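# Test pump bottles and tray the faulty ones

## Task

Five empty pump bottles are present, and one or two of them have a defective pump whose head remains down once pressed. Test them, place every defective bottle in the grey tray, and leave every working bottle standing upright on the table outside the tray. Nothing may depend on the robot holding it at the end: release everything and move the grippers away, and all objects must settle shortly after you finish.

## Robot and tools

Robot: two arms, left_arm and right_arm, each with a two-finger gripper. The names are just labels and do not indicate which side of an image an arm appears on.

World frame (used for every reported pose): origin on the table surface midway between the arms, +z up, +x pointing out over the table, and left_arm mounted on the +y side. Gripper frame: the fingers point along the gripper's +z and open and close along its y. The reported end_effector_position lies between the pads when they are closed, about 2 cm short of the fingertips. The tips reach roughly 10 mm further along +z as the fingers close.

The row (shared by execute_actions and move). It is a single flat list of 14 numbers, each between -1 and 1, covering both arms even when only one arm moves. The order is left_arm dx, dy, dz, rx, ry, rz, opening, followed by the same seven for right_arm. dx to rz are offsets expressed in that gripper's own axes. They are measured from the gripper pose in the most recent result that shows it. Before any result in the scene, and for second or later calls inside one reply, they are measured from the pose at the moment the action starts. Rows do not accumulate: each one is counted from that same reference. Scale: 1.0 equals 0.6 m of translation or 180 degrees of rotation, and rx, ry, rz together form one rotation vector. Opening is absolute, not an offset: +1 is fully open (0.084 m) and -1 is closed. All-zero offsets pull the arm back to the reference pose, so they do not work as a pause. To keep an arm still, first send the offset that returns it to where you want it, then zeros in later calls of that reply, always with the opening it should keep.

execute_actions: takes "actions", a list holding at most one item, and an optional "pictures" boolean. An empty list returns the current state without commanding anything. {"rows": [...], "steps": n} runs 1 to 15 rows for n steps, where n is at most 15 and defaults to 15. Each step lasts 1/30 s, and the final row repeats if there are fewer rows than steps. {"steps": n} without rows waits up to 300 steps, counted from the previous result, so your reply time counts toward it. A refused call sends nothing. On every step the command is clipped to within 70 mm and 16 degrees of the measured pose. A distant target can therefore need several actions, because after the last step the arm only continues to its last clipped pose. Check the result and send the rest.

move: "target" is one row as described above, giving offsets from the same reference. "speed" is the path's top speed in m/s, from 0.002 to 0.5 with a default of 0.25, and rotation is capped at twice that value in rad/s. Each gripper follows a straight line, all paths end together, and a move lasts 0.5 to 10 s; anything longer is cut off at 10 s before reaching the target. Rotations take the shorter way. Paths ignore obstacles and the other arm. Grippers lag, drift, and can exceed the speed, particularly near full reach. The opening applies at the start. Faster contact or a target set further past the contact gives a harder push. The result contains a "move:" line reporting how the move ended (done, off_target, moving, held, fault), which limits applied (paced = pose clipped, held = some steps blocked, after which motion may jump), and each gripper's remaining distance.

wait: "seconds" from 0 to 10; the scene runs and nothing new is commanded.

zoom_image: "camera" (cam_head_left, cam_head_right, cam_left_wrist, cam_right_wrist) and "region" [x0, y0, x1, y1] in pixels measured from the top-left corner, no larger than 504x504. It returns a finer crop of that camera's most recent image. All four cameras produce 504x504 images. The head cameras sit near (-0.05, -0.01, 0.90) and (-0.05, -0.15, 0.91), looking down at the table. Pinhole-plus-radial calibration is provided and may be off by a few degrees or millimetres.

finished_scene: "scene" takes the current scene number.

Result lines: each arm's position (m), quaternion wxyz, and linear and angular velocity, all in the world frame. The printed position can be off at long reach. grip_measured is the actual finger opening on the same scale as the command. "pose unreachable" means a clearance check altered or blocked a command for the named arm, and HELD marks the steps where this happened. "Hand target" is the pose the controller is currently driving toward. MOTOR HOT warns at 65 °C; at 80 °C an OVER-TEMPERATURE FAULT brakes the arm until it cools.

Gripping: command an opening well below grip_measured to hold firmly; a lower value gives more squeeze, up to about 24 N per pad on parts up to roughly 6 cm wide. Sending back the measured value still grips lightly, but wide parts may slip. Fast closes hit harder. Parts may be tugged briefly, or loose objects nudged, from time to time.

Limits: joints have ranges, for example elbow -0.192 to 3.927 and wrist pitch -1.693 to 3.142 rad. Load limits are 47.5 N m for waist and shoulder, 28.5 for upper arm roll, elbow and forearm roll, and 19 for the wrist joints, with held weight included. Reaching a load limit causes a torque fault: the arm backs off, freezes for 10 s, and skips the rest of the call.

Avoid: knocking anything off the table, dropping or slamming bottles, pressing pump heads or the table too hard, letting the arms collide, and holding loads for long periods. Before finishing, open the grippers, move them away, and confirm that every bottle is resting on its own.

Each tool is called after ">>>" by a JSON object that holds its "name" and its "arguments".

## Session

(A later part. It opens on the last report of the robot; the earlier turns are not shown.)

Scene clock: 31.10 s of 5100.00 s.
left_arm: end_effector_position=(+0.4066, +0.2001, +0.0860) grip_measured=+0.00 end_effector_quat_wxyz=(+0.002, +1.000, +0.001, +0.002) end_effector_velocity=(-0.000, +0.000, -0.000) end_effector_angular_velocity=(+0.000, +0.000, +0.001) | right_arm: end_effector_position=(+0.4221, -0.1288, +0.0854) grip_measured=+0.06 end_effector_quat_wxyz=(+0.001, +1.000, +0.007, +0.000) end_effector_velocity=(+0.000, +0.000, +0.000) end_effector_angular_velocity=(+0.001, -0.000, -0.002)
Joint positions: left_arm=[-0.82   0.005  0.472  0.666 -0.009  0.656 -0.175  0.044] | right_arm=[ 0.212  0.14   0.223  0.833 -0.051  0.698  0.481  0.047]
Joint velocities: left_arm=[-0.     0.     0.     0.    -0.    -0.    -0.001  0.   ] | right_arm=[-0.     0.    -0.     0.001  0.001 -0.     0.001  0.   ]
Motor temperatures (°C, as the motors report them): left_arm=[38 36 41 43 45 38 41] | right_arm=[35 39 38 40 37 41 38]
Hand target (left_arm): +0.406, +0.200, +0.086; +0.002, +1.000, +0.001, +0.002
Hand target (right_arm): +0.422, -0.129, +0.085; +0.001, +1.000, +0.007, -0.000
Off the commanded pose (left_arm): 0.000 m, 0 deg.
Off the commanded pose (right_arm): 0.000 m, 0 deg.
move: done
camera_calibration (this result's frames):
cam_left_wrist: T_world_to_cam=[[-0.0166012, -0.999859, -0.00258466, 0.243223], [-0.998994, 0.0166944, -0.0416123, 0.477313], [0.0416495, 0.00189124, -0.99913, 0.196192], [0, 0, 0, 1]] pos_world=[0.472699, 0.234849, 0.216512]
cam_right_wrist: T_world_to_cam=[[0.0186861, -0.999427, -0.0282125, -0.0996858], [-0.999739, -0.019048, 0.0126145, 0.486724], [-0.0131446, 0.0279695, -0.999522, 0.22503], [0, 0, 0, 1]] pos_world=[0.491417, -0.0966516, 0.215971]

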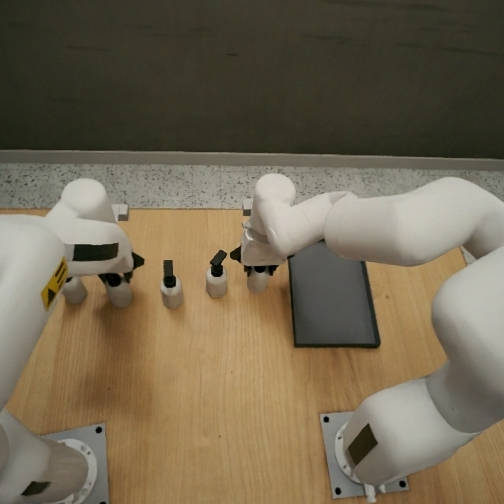

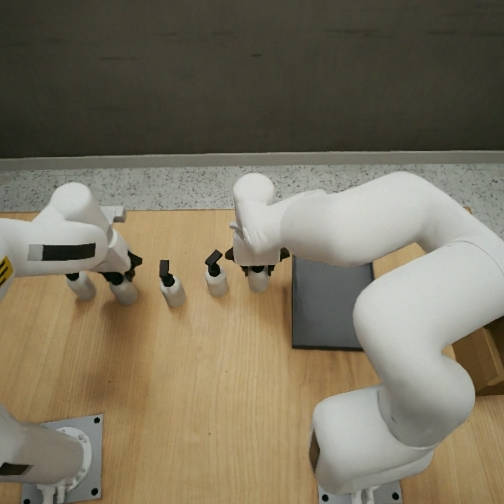

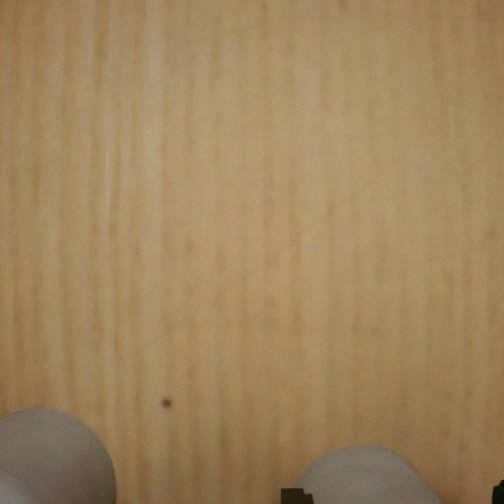

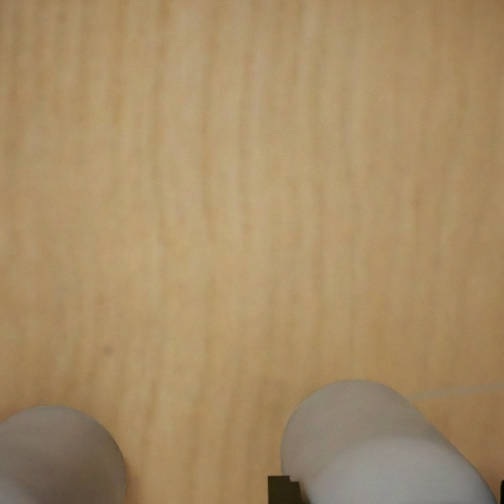

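>>> {"name": "move", "arguments": {"target": [0,0,-0.08,0,0,0,-0.5, 0,0,-0.1,0,0,0,-0.5], "speed": 0.1}}

>>> {"name": "move", "arguments": {"target": [-0.21,0,0,0,0,0,-0.5, 0.08,0.335,0,0,0,0,-0.5], "speed": 0.15}}

>>> {"name": "move", "arguments": {"target": [0,0.417,0,0,0,0,-0.5, 0,0,0.088,0,0,0,-0.5], "speed": 0.15}}

>>> {"name": "move", "arguments": {"target": [0,0,0.077,0,0,0,-0.5, 0,0,0,0,0,0,1], "speed": 0.06}}

>>> {"name": "move", "arguments": {"target": [0,0,0,0,0,0,1, 0,0,-0.18,0,0,0,1], "speed": 0.15}}

>>> {"name": "move", "arguments": {"target": [0,0,-0.2,0,0,0,1, 0,0,0,0,0,0,1], "speed": 0.15}}

>>> {"name": "move", "arguments": {"target": [0,-0.5,0,0,0,0,1, -0.315,-0.465,0,0,0,0,1], "speed": 0.25}}

Scene clock: 34.57 s of 5100.00 s.
left_arm: end_effector_position=(+0.4060, +0.2004, +0.1337) grip_measured=+0.00 end_effector_quat_wxyz=(+0.002, +1.000, +0.001, +0.002) end_effector_velocity=(-0.000, +0.000, +0.001) end_effector_angular_velocity=(+0.001, +0.002, -0.001) | right_arm: end_effector_position=(+0.4219, -0.1288, +0.1450) grip_measured=+0.06 end_effector_quat_wxyz=(+0.001, +1.000, +0.007, -0.000) end_effector_velocity=(-0.000, +0.001, +0.001) end_effector_angular_velocity=(-0.000, +0.001, +0.002)
Joint positions: left_arm=[-0.816 -0.112  0.465  0.714  0.065  0.81  -0.232  0.044] | right_arm=[ 0.208  0.025  0.228  0.893 -0.009  0.87   0.451  0.046]
Joint velocities: left_arm=[ 0.    -0.002 -0.     0.001  0.001  0.005  0.    -0.   ] | right_arm=[ 0.003 -0.002 -0.     0.003  0.001  0.005  0.     0.   ]
Motor temperatures (°C, as the motors report them): left_arm=[38 36 41 43 45 38 41] | right_arm=[35 39 38 40 37 41 38]
Hand target (left_arm): +0.406, +0.200, +0.134; +0.002, +1.000, +0.001, +0.002
Hand target (right_arm): +0.422, -0.129, +0.146; +0.001, +1.000, +0.007, +0.000
Off the commanded pose (left_arm): 0.001 m, 0 deg.
Off the commanded pose (right_arm): 0.000 m, 0 deg.
move: done
camera_calibration (this result's frames):
cam_left_wrist: T_world_to_cam=[[-0.0164795, -0.999861, -0.00270695, 0.243618], [-0.999034, 0.0165761, -0.0407078, 0.478659], [0.040747, 0.00203349, -0.999167, 0.244131], [0, 0, 0, 1]] pos_world=[0.472264, 0.235153, 0.264072]
cam_right_wrist: T_world_to_cam=[[0.0186641, -0.999434, -0.027972, -0.097974], [-0.999726, -0.0190505, 0.0136104, 0.485659], [-0.0141356, 0.0277103, -0.999516, 0.284942], [0, 0, 0, 1]] pos_world=[0.491382, -0.0965624, 0.275454]

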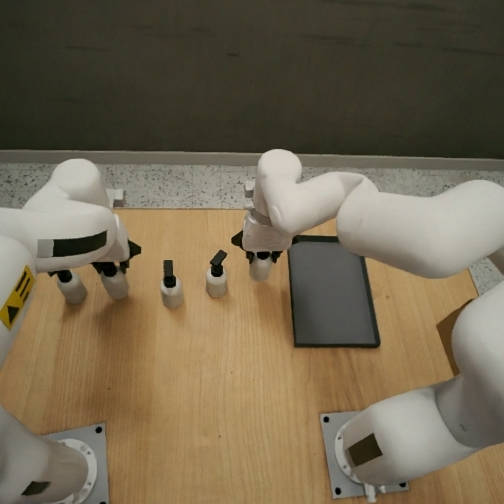

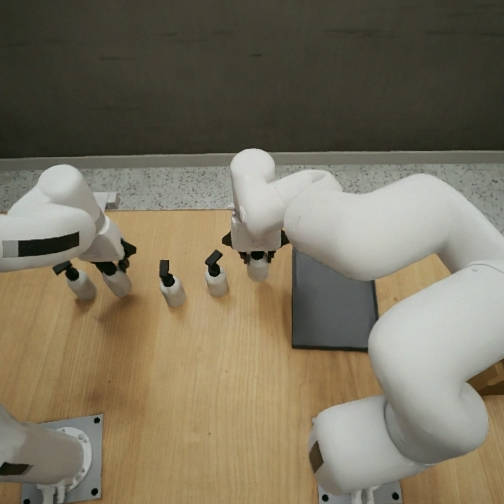

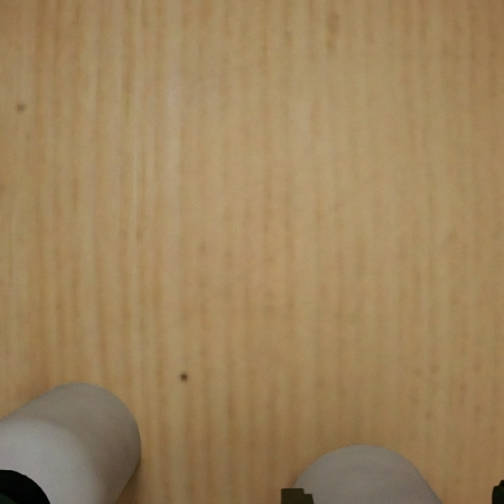

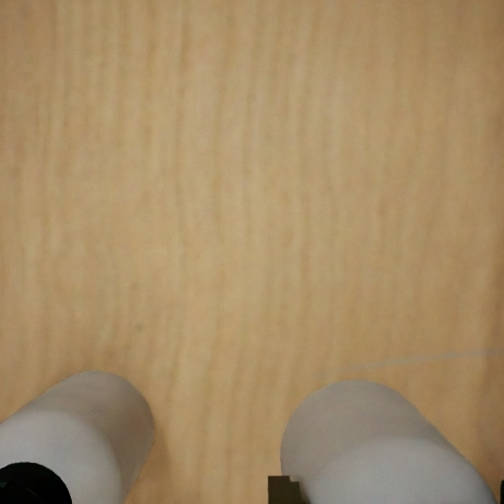

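Scene clock: 36.37 s of 5100.00 s.
left_arm: end_effector_position=(+0.2801, +0.2001, +0.1332) grip_measured=+0.00 end_effector_quat_wxyz=(+0.003, +1.000, +0.001, +0.002) end_effector_velocity=(-0.002, +0.000, -0.001) end_effector_angular_velocity=(+0.000, +0.003, +0.002) | right_arm: end_effector_position=(+0.4726, -0.3290, +0.1455) grip_measured=+0.06 end_effector_quat_wxyz=(+0.002, +1.000, +0.007, -0.000) end_effector_velocity=(+0.000, -0.004, -0.000) end_effector_angular_velocity=(+0.001, +0.001, -0.005)
Joint positions: left_arm=[-0.755 -0.588  0.341  0.325  0.236  0.895 -0.45   0.044] | right_arm=[-0.025  0.038 -0.003  0.911 -0.004  0.873 -0.018  0.046]
Joint velocities: left_arm=[ 0.001 -0.005 -0.    -0.005  0.001  0.003 -0.003 -0.   ] | right_arm=[-0.005  0.001 -0.004  0.001  0.001  0.001 -0.004  0.   ]
Motor temperatures (°C, as the motors report them): left_arm=[38 36 41 43 45 38 41] | right_arm=[35 39 38 40 37 41 38]
Hand target (left_arm): +0.280, +0.200, +0.133; +0.003, +1.000, +0.001, +0.002
Hand target (right_arm): +0.473, -0.330, +0.146; +0.002, +1.000, +0.007, -0.000
Off the commanded pose (left_arm): 0.000 m, 0 deg.
Off the commanded pose (right_arm): 0.000 m, 0 deg.
move: done
camera_calibration (this result's frames):
cam_left_wrist: T_world_to_cam=[[-0.0164456, -0.999863, -0.0017353, 0.241055], [-0.999056, 0.016502, -0.0401954, 0.352804], [0.0402185, 0.00107262, -0.99919, 0.249134], [0, 0, 0, 1]] pos_world=[0.346415, 0.234932, 0.263532]
cam_right_wrist: T_world_to_cam=[[0.0200174, -0.999442, -0.0267481, -0.299813], [-0.999703, -0.0203804, 0.0133703, 0.532104], [-0.013908, 0.0264725, -0.999553, 0.291211], [0, 0, 0, 1]] pos_world=[0.541997, -0.296511, 0.275947]

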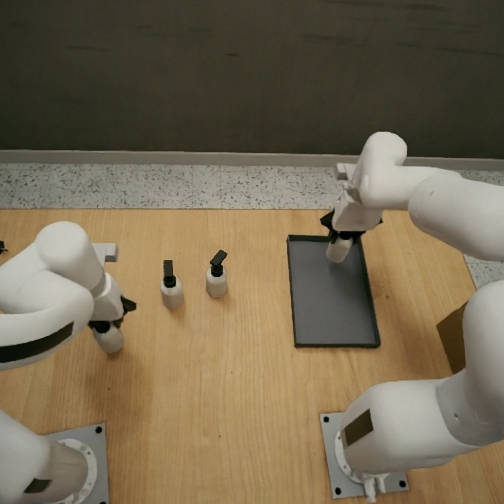

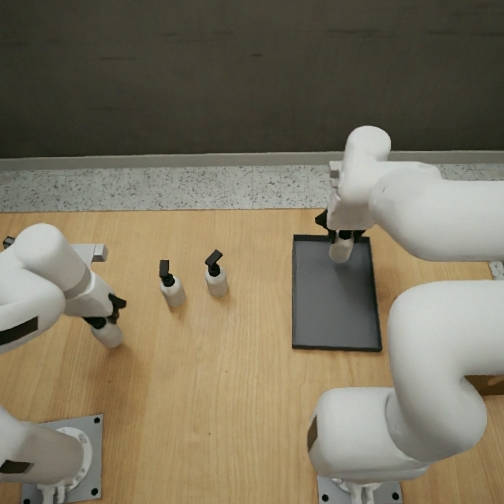

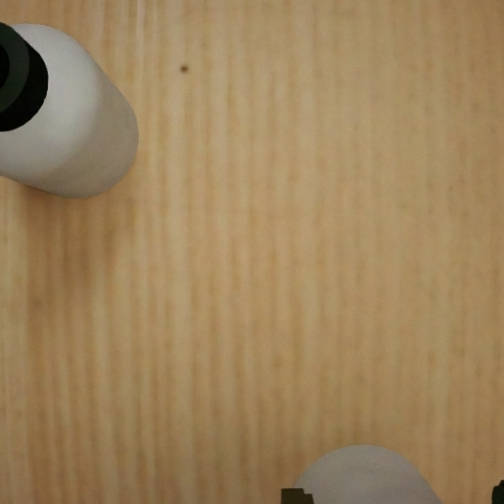

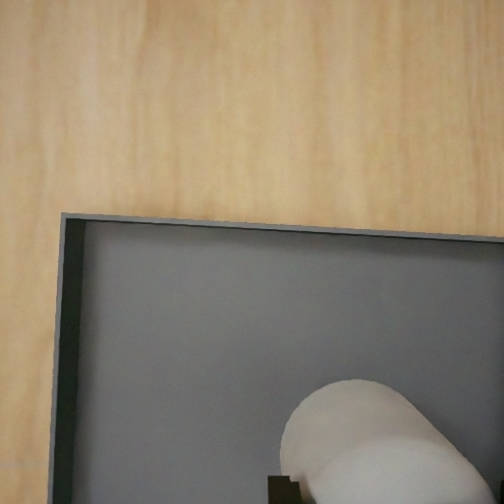

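Scene clock: 38.43 s of 5100.00 s.
left_arm: end_effector_position=(+0.2806, -0.0499, +0.1343) grip_measured=+0.00 end_effector_quat_wxyz=(+0.002, +1.000, +0.001, +0.002) end_effector_velocity=(-0.001, -0.003, +0.001) end_effector_angular_velocity=(-0.001, -0.001, -0.003) | right_arm: end_effector_position=(+0.4726, -0.3292, +0.0928) grip_measured=+0.06 end_effector_quat_wxyz=(+0.002, +1.000, +0.007, -0.000) end_effector_velocity=(+0.000, -0.001, -0.000) end_effector_angular_velocity=(+0.000, -0.001, -0.001)
Joint positions: left_arm=[-1.084 -0.042  0.042  0.779  0.003  0.815 -0.879  0.044] | right_arm=[-0.025  0.134 -0.003  0.855 -0.005  0.722 -0.018  0.046]
Joint velocities: left_arm=[-0.003  0.004 -0.004  0.007  0.     0.001 -0.003  0.   ] | right_arm=[-0.001  0.001 -0.     0.001  0.    -0.    -0.001  0.   ]
Motor temperatures (°C, as the motors report them): left_arm=[38 36 41 43 45 38 41] | right_arm=[35 39 38 39 37 41 38]
Hand target (left_arm): +0.281, -0.050, +0.134; +0.002, +1.000, +0.001, +0.002
Hand target (right_arm): +0.472, -0.329, +0.093; +0.002, +1.000, +0.007, -0.000
Off the commanded pose (left_arm): 0.000 m, 0 deg.
Off the commanded pose (right_arm): 0.000 m, 0 deg.
move: done
camera_calibration (this result's frames):
cam_left_wrist: T_world_to_cam=[[-0.0157609, -0.999873, -0.00245325, -0.00900619], [-0.999037, 0.0158481, -0.0409046, 0.357565], [0.0409383, 0.00180619, -0.99916, 0.250365], [0, 0, 0, 1]] pos_world=[0.346829, -0.015124, 0.264759]
cam_right_wrist: T_world_to_cam=[[0.0200515, -0.999445, -0.0266076, -0.301446], [-0.999706, -0.0204045, 0.0130619, 0.532783], [-0.0135975, 0.0263379, -0.999561, 0.23832], [0, 0, 0, 1]] pos_world=[0.541912, -0.296684, 0.223235]

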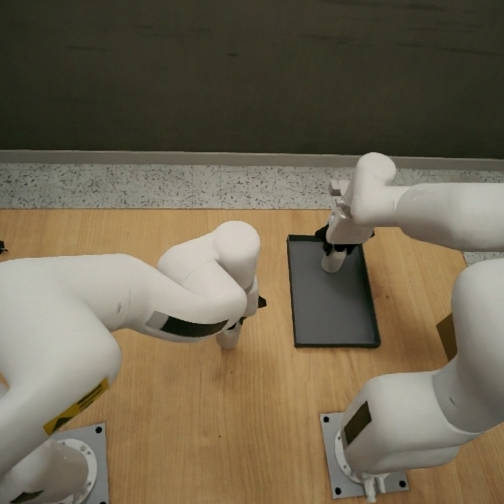

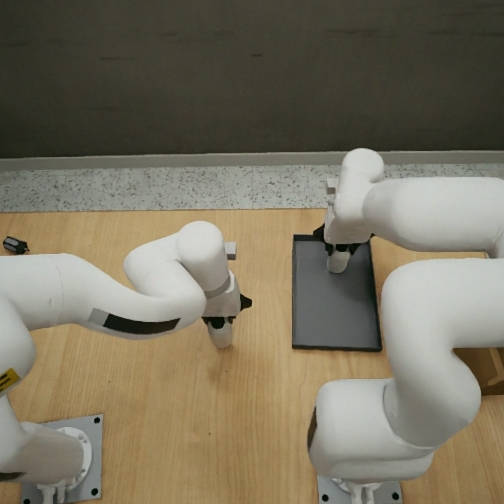

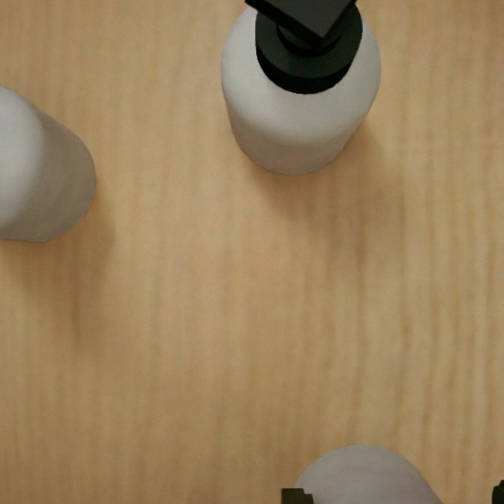

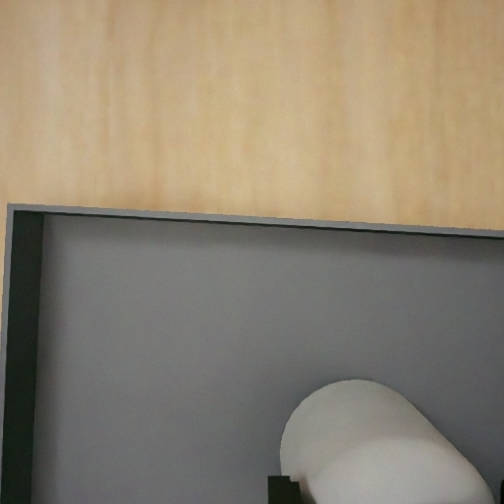

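Scene clock: 39.53 s of 5100.00 s.
left_arm: end_effector_position=(+0.2810, -0.0503, +0.0884) grip_measured=+0.00 end_effector_quat_wxyz=(+0.002, +1.000, +0.001, +0.002) end_effector_velocity=(+0.000, -0.001, -0.000) end_effector_angular_velocity=(-0.002, -0.002, -0.001) | right_arm: end_effector_position=(+0.4726, -0.3292, +0.0928) grip_measured=+1.00 end_effector_quat_wxyz=(+0.002, +1.000, +0.007, -0.000) end_effector_velocity=(-0.001, -0.000, -0.001) end_effector_angular_velocity=(-0.000, +0.002, +0.001)
Joint positions: left_arm=[-1.084  0.054  0.042  0.735 -0.003  0.674 -0.875  0.044] | right_arm=[-0.025  0.134 -0.003  0.855 -0.005  0.722 -0.018  0.084]
Joint velocities: left_arm=[ 0.     0.002 -0.001  0.001 -0.    -0.004  0.    -0.   ] | right_arm=[-0.     0.    -0.001 -0.002 -0.     0.    -0.002 -0.   ]
Motor temperatures (°C, as the motors report them): left_arm=[38 36 41 43 45 38 41] | right_arm=[35 39 38 39 37 41 38]
Hand target (left_arm): +0.281, -0.050, +0.088; +0.002, +1.000, +0.001, +0.002
Hand target (right_arm): +0.473, -0.329, +0.093; +0.002, +1.000, +0.007, -0.000
Off the commanded pose (left_arm): 0.000 m, 0 deg.
Off the commanded pose (right_arm): 0.000 m, 0 deg.
move: done
camera_calibration (this result's frames):
cam_left_wrist: T_world_to_cam=[[-0.0158357, -0.999872, -0.00208761, -0.00953676], [-0.999013, 0.0159087, -0.041467, 0.356108], [0.0414949, 0.00142889, -0.999138, 0.204269], [0, 0, 0, 1]] pos_world=[0.34713, -0.0154926, 0.218839]
cam_right_wrist: T_world_to_cam=[[0.0200513, -0.999445, -0.0266078, -0.301445], [-0.999706, -0.0204043, 0.0130614, 0.532784], [-0.013597, 0.0263381, -0.999561, 0.23832], [0, 0, 0, 1]] pos_world=[0.541912, -0.296684, 0.223235]

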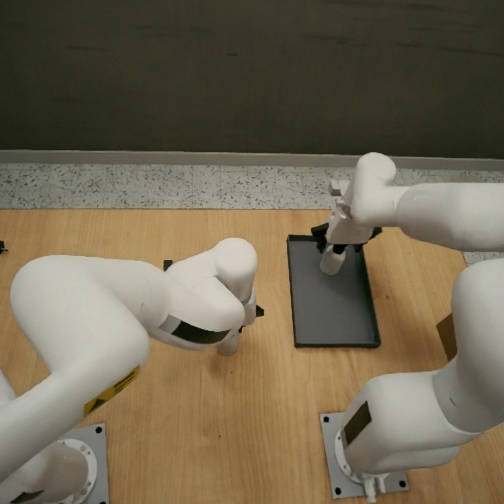

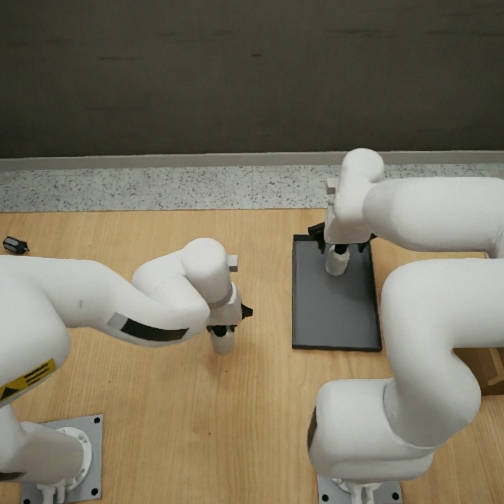

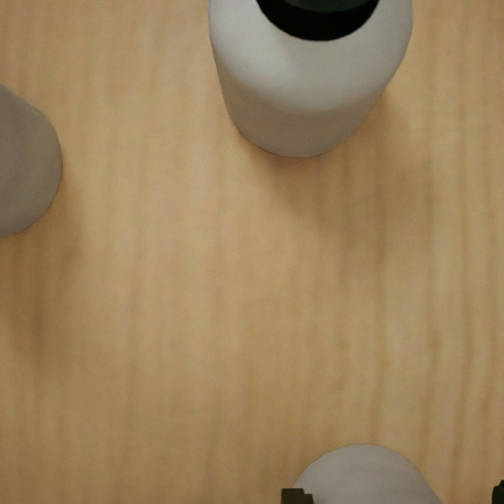

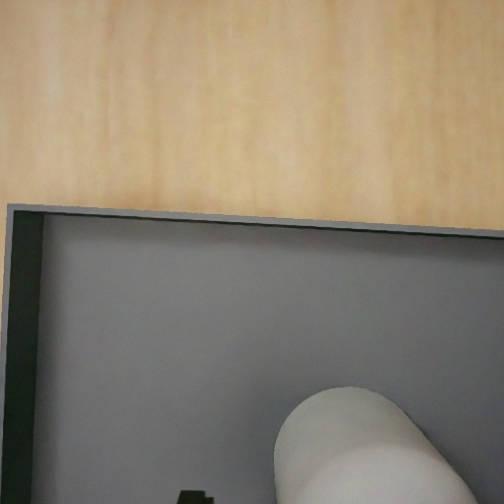

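Scene clock: 40.67 s of 5100.00 s.
left_arm: end_effector_position=(+0.2810, -0.0503, +0.0884) grip_measured=+1.00 end_effector_quat_wxyz=(+0.002, +1.000, +0.001, +0.002) end_effector_velocity=(+0.000, -0.001, +0.000) end_effector_angular_velocity=(-0.001, -0.001, -0.000) | right_arm: end_effector_position=(+0.4725, -0.3288, +0.2002) grip_measured=+1.00 end_effector_quat_wxyz=(+0.002, +1.000, +0.007, -0.001) end_effector_velocity=(+0.002, -0.000, +0.004) end_effector_angular_velocity=(+0.001, -0.006, -0.001)
Joint positions: left_arm=[-1.084  0.054  0.042  0.735 -0.003  0.674 -0.875  0.084] | right_arm=[-0.024 -0.035 -0.003  0.996 -0.004  1.032 -0.018  0.084]
Joint velocities: left_arm=[-0.     0.    -0.001  0.001 -0.     0.    -0.001  0.   ] | right_arm=[-0.001 -0.003 -0.     0.008  0.001  0.005 -0.001  0.   ]
Motor temperatures (°C, as the motors report them): left_arm=[38 36 41 43 45 38 41] | right_arm=[35 39 38 39 37 41 38]
Hand target (left_arm): +0.281, -0.050, +0.088; +0.002, +1.000, +0.001, +0.002
Hand target (right_arm): +0.473, -0.329, +0.201; +0.002, +1.000, +0.007, -0.000
Off the commanded pose (left_arm): 0.000 m, 0 deg.
Off the commanded pose (right_arm): 0.001 m, 0 deg.
move: done
camera_calibration (this result's frames):
cam_left_wrist: T_world_to_cam=[[-0.0158356, -0.999872, -0.00208734, -0.0095369], [-0.999013, 0.0159085, -0.0414673, 0.356108], [0.0414952, 0.00142862, -0.999138, 0.204269], [0, 0, 0, 1]] pos_world=[0.34713, -0.0154927, 0.21884]
cam_right_wrist: T_world_to_cam=[[0.0199815, -0.999439, -0.0268692, -0.298115], [-0.999687, -0.0203768, 0.0145177, 0.530998], [-0.0150571, 0.0265707, -0.999534, 0.34642], [0, 0, 0, 1]] pos_world=[0.542004, -0.296332, 0.33054]

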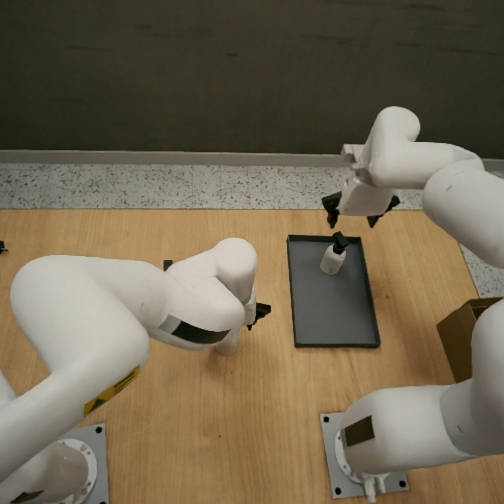

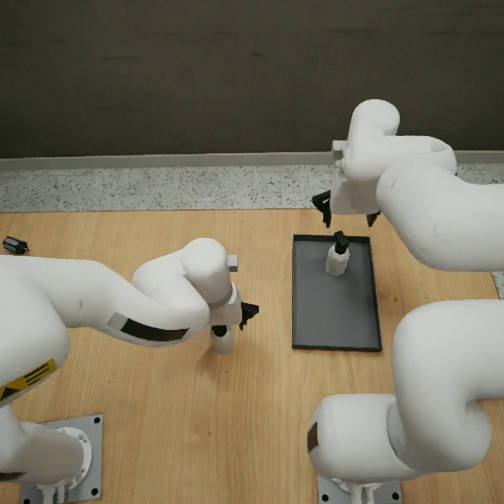

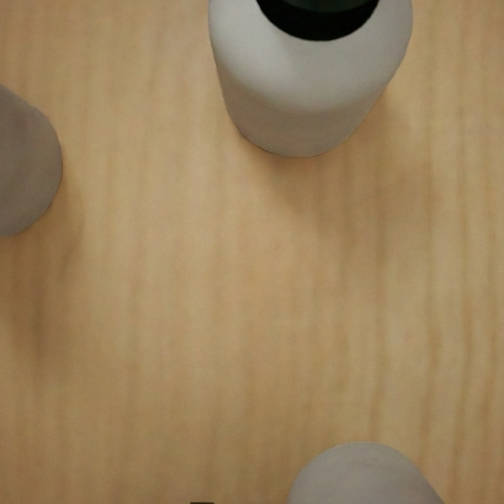

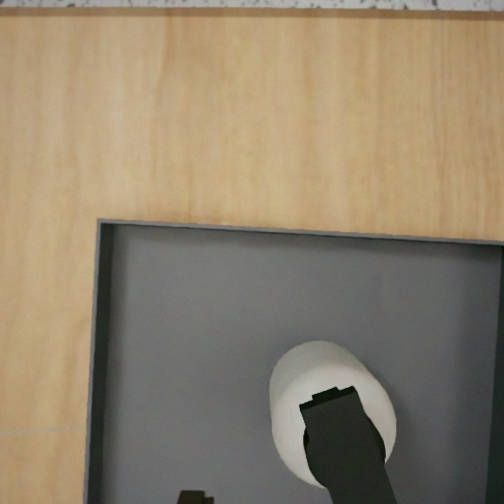

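Scene clock: 41.87 s of 5100.00 s.
left_arm: end_effector_position=(+0.2801, -0.0493, +0.2078) grip_measured=+1.00 end_effector_quat_wxyz=(+0.002, +1.000, +0.001, +0.002) end_effector_velocity=(+0.001, -0.001, +0.004) end_effector_angular_velocity=(-0.004, -0.004, -0.001) | right_arm: end_effector_position=(+0.4725, -0.3288, +0.2002) grip_measured=+1.00 end_effector_quat_wxyz=(+0.002, +1.000, +0.007, -0.001) end_effector_velocity=(-0.000, -0.000, -0.001) end_effector_angular_velocity=(+0.000, +0.001, -0.000)
Joint positions: left_arm=[-1.084 -0.15   0.041  0.893  0.007  1.037 -0.883  0.084] | right_arm=[-0.024 -0.035 -0.003  0.996 -0.004  1.032 -0.018  0.084]
Joint velocities: left_arm=[ 0.    -0.003 -0.     0.008  0.     0.005  0.001  0.   ] | right_arm=[-0.    -0.    -0.    -0.001  0.     0.    -0.    -0.   ]
Motor temperatures (°C, as the motors report them): left_arm=[38 36 41 43 45 38 41] | right_arm=[35 39 38 39 37 41 38]
Hand target (left_arm): +0.280, -0.050, +0.209; +0.003, +1.000, +0.001, +0.002
Hand target (right_arm): +0.472, -0.329, +0.200; +0.002, +1.000, +0.007, -0.001
Off the commanded pose (left_arm): 0.001 m, 0 deg.
Off the commanded pose (right_arm): 0.000 m, 0 deg.
move: done
camera_calibration (this result's frames):
cam_left_wrist: T_world_to_cam=[[-0.0156759, -0.999873, -0.00298282, -0.00814558], [-0.999068, 0.0157831, -0.0401837, 0.359911], [0.0402256, 0.00235013, -0.999188, 0.324006], [0, 0, 0, 1]] pos_world=[0.346415, -0.0145865, 0.338182]
cam_right_wrist: T_world_to_cam=[[0.0199819, -0.999439, -0.0268691, -0.298115], [-0.999687, -0.0203772, 0.0145184, 0.530997], [-0.0150577, 0.0265706, -0.999534, 0.34642], [0, 0, 0, 1]] pos_world=[0.542004, -0.296332, 0.330539]

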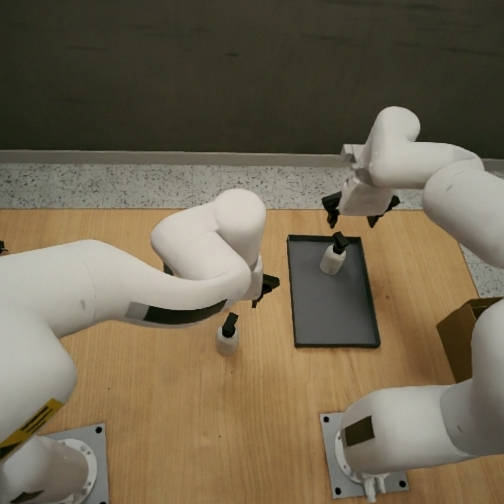

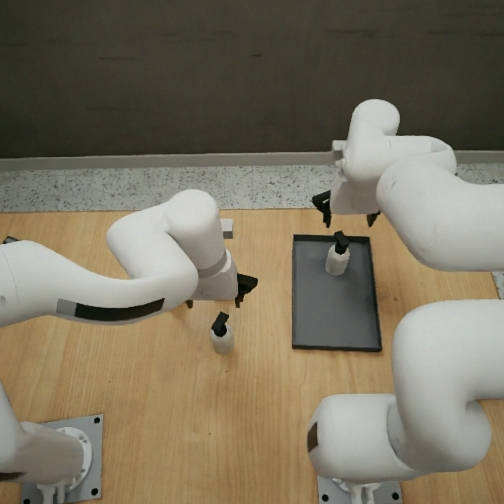

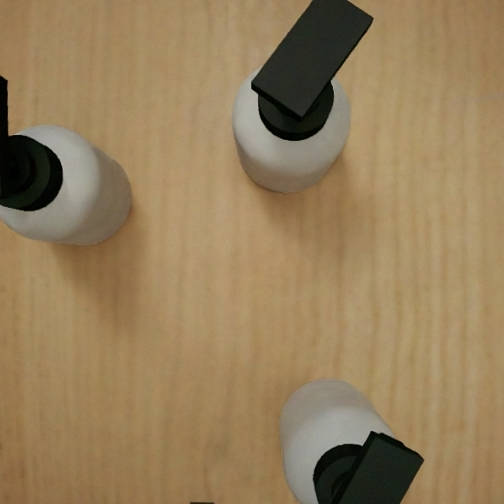

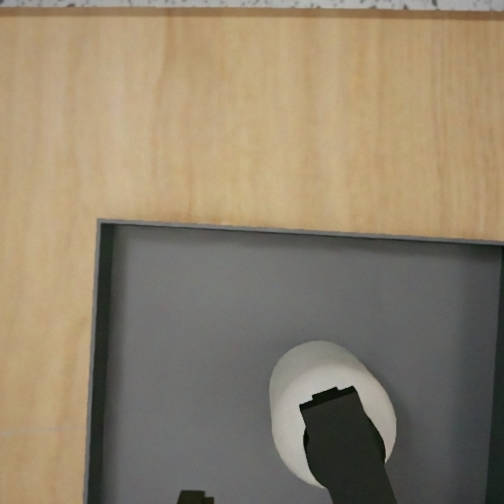

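Scene clock: 43.70 s of 5100.00 s.
left_arm: end_effector_position=(+0.2793, +0.2507, +0.2064) grip_measured=+1.00 end_effector_quat_wxyz=(+0.002, +1.000, +0.001, +0.001) end_effector_velocity=(+0.000, +0.002, +0.000) end_effector_angular_velocity=(-0.001, -0.001, +0.002) | right_arm: end_effector_position=(+0.2794, -0.0520, +0.2003) grip_measured=+1.00 end_effector_quat_wxyz=(+0.000, +1.000, +0.007, -0.002) end_effector_velocity=(-0.002, +0.003, +0.001) end_effector_angular_velocity=(-0.001, -0.003, +0.004)
Joint positions: left_arm=[-0.723 -0.778  0.409  0.459  0.3    1.206 -0.366  0.084] | right_arm=[ 0.316 -0.317  0.444  0.744  0.158  1.04   0.668  0.084]
Joint velocities: left_arm=[ 0.004 -0.002  0.003  0.     0.002  0.001  0.004  0.   ] | right_arm=[ 0.004  0.001  0.006  0.003 -0.002 -0.     0.008 -0.   ]
Motor temperatures (°C, as the motors report them): left_arm=[38 36 41 44 45 38 41] | right_arm=[35 39 38 39 37 41 38]
Hand target (left_arm): +0.279, +0.251, +0.207; +0.002, +1.000, +0.001, +0.001
Hand target (right_arm): +0.279, -0.052, +0.200; +0.001, +1.000, +0.008, -0.001
Off the commanded pose (left_arm): 0.000 m, 0 deg.
Off the commanded pose (right_arm): 0.001 m, 0 deg.
move: done
camera_calibration (this result's frames):
cam_left_wrist: T_world_to_cam=[[-0.0164263, -0.999862, -0.00254317, 0.291904], [-0.999101, 0.0165131, -0.039038, 0.353898], [0.0390746, 0.00189964, -0.999234, 0.322394], [0, 0, 0, 1]] pos_world=[0.345777, 0.285408, 0.336705]
cam_right_wrist: T_world_to_cam=[[0.0190553, -0.999389, -0.0292988, -0.016928], [-0.999686, -0.0195219, 0.0157243, 0.343419], [-0.0162866, 0.0289899, -0.999447, 0.336687], [0, 0, 0, 1]] pos_world=[0.349118, -0.019974, 0.330605]

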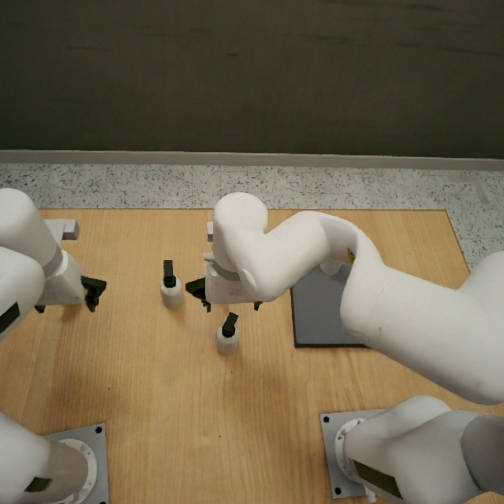

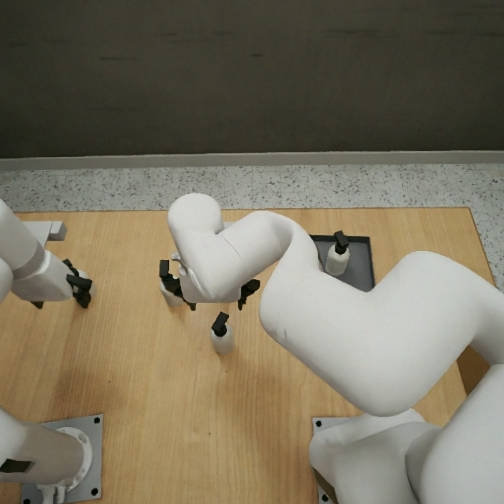

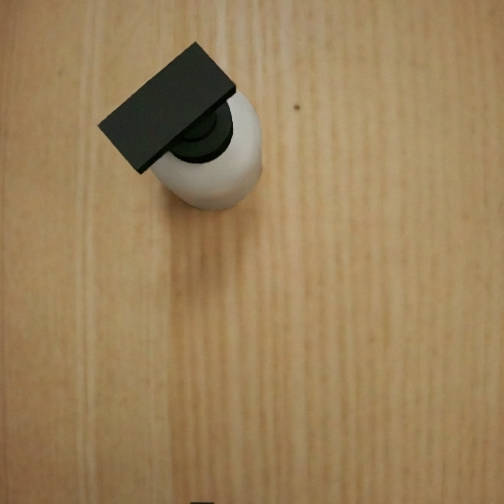

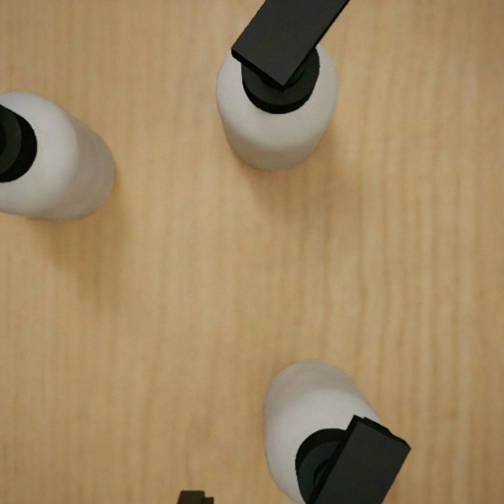

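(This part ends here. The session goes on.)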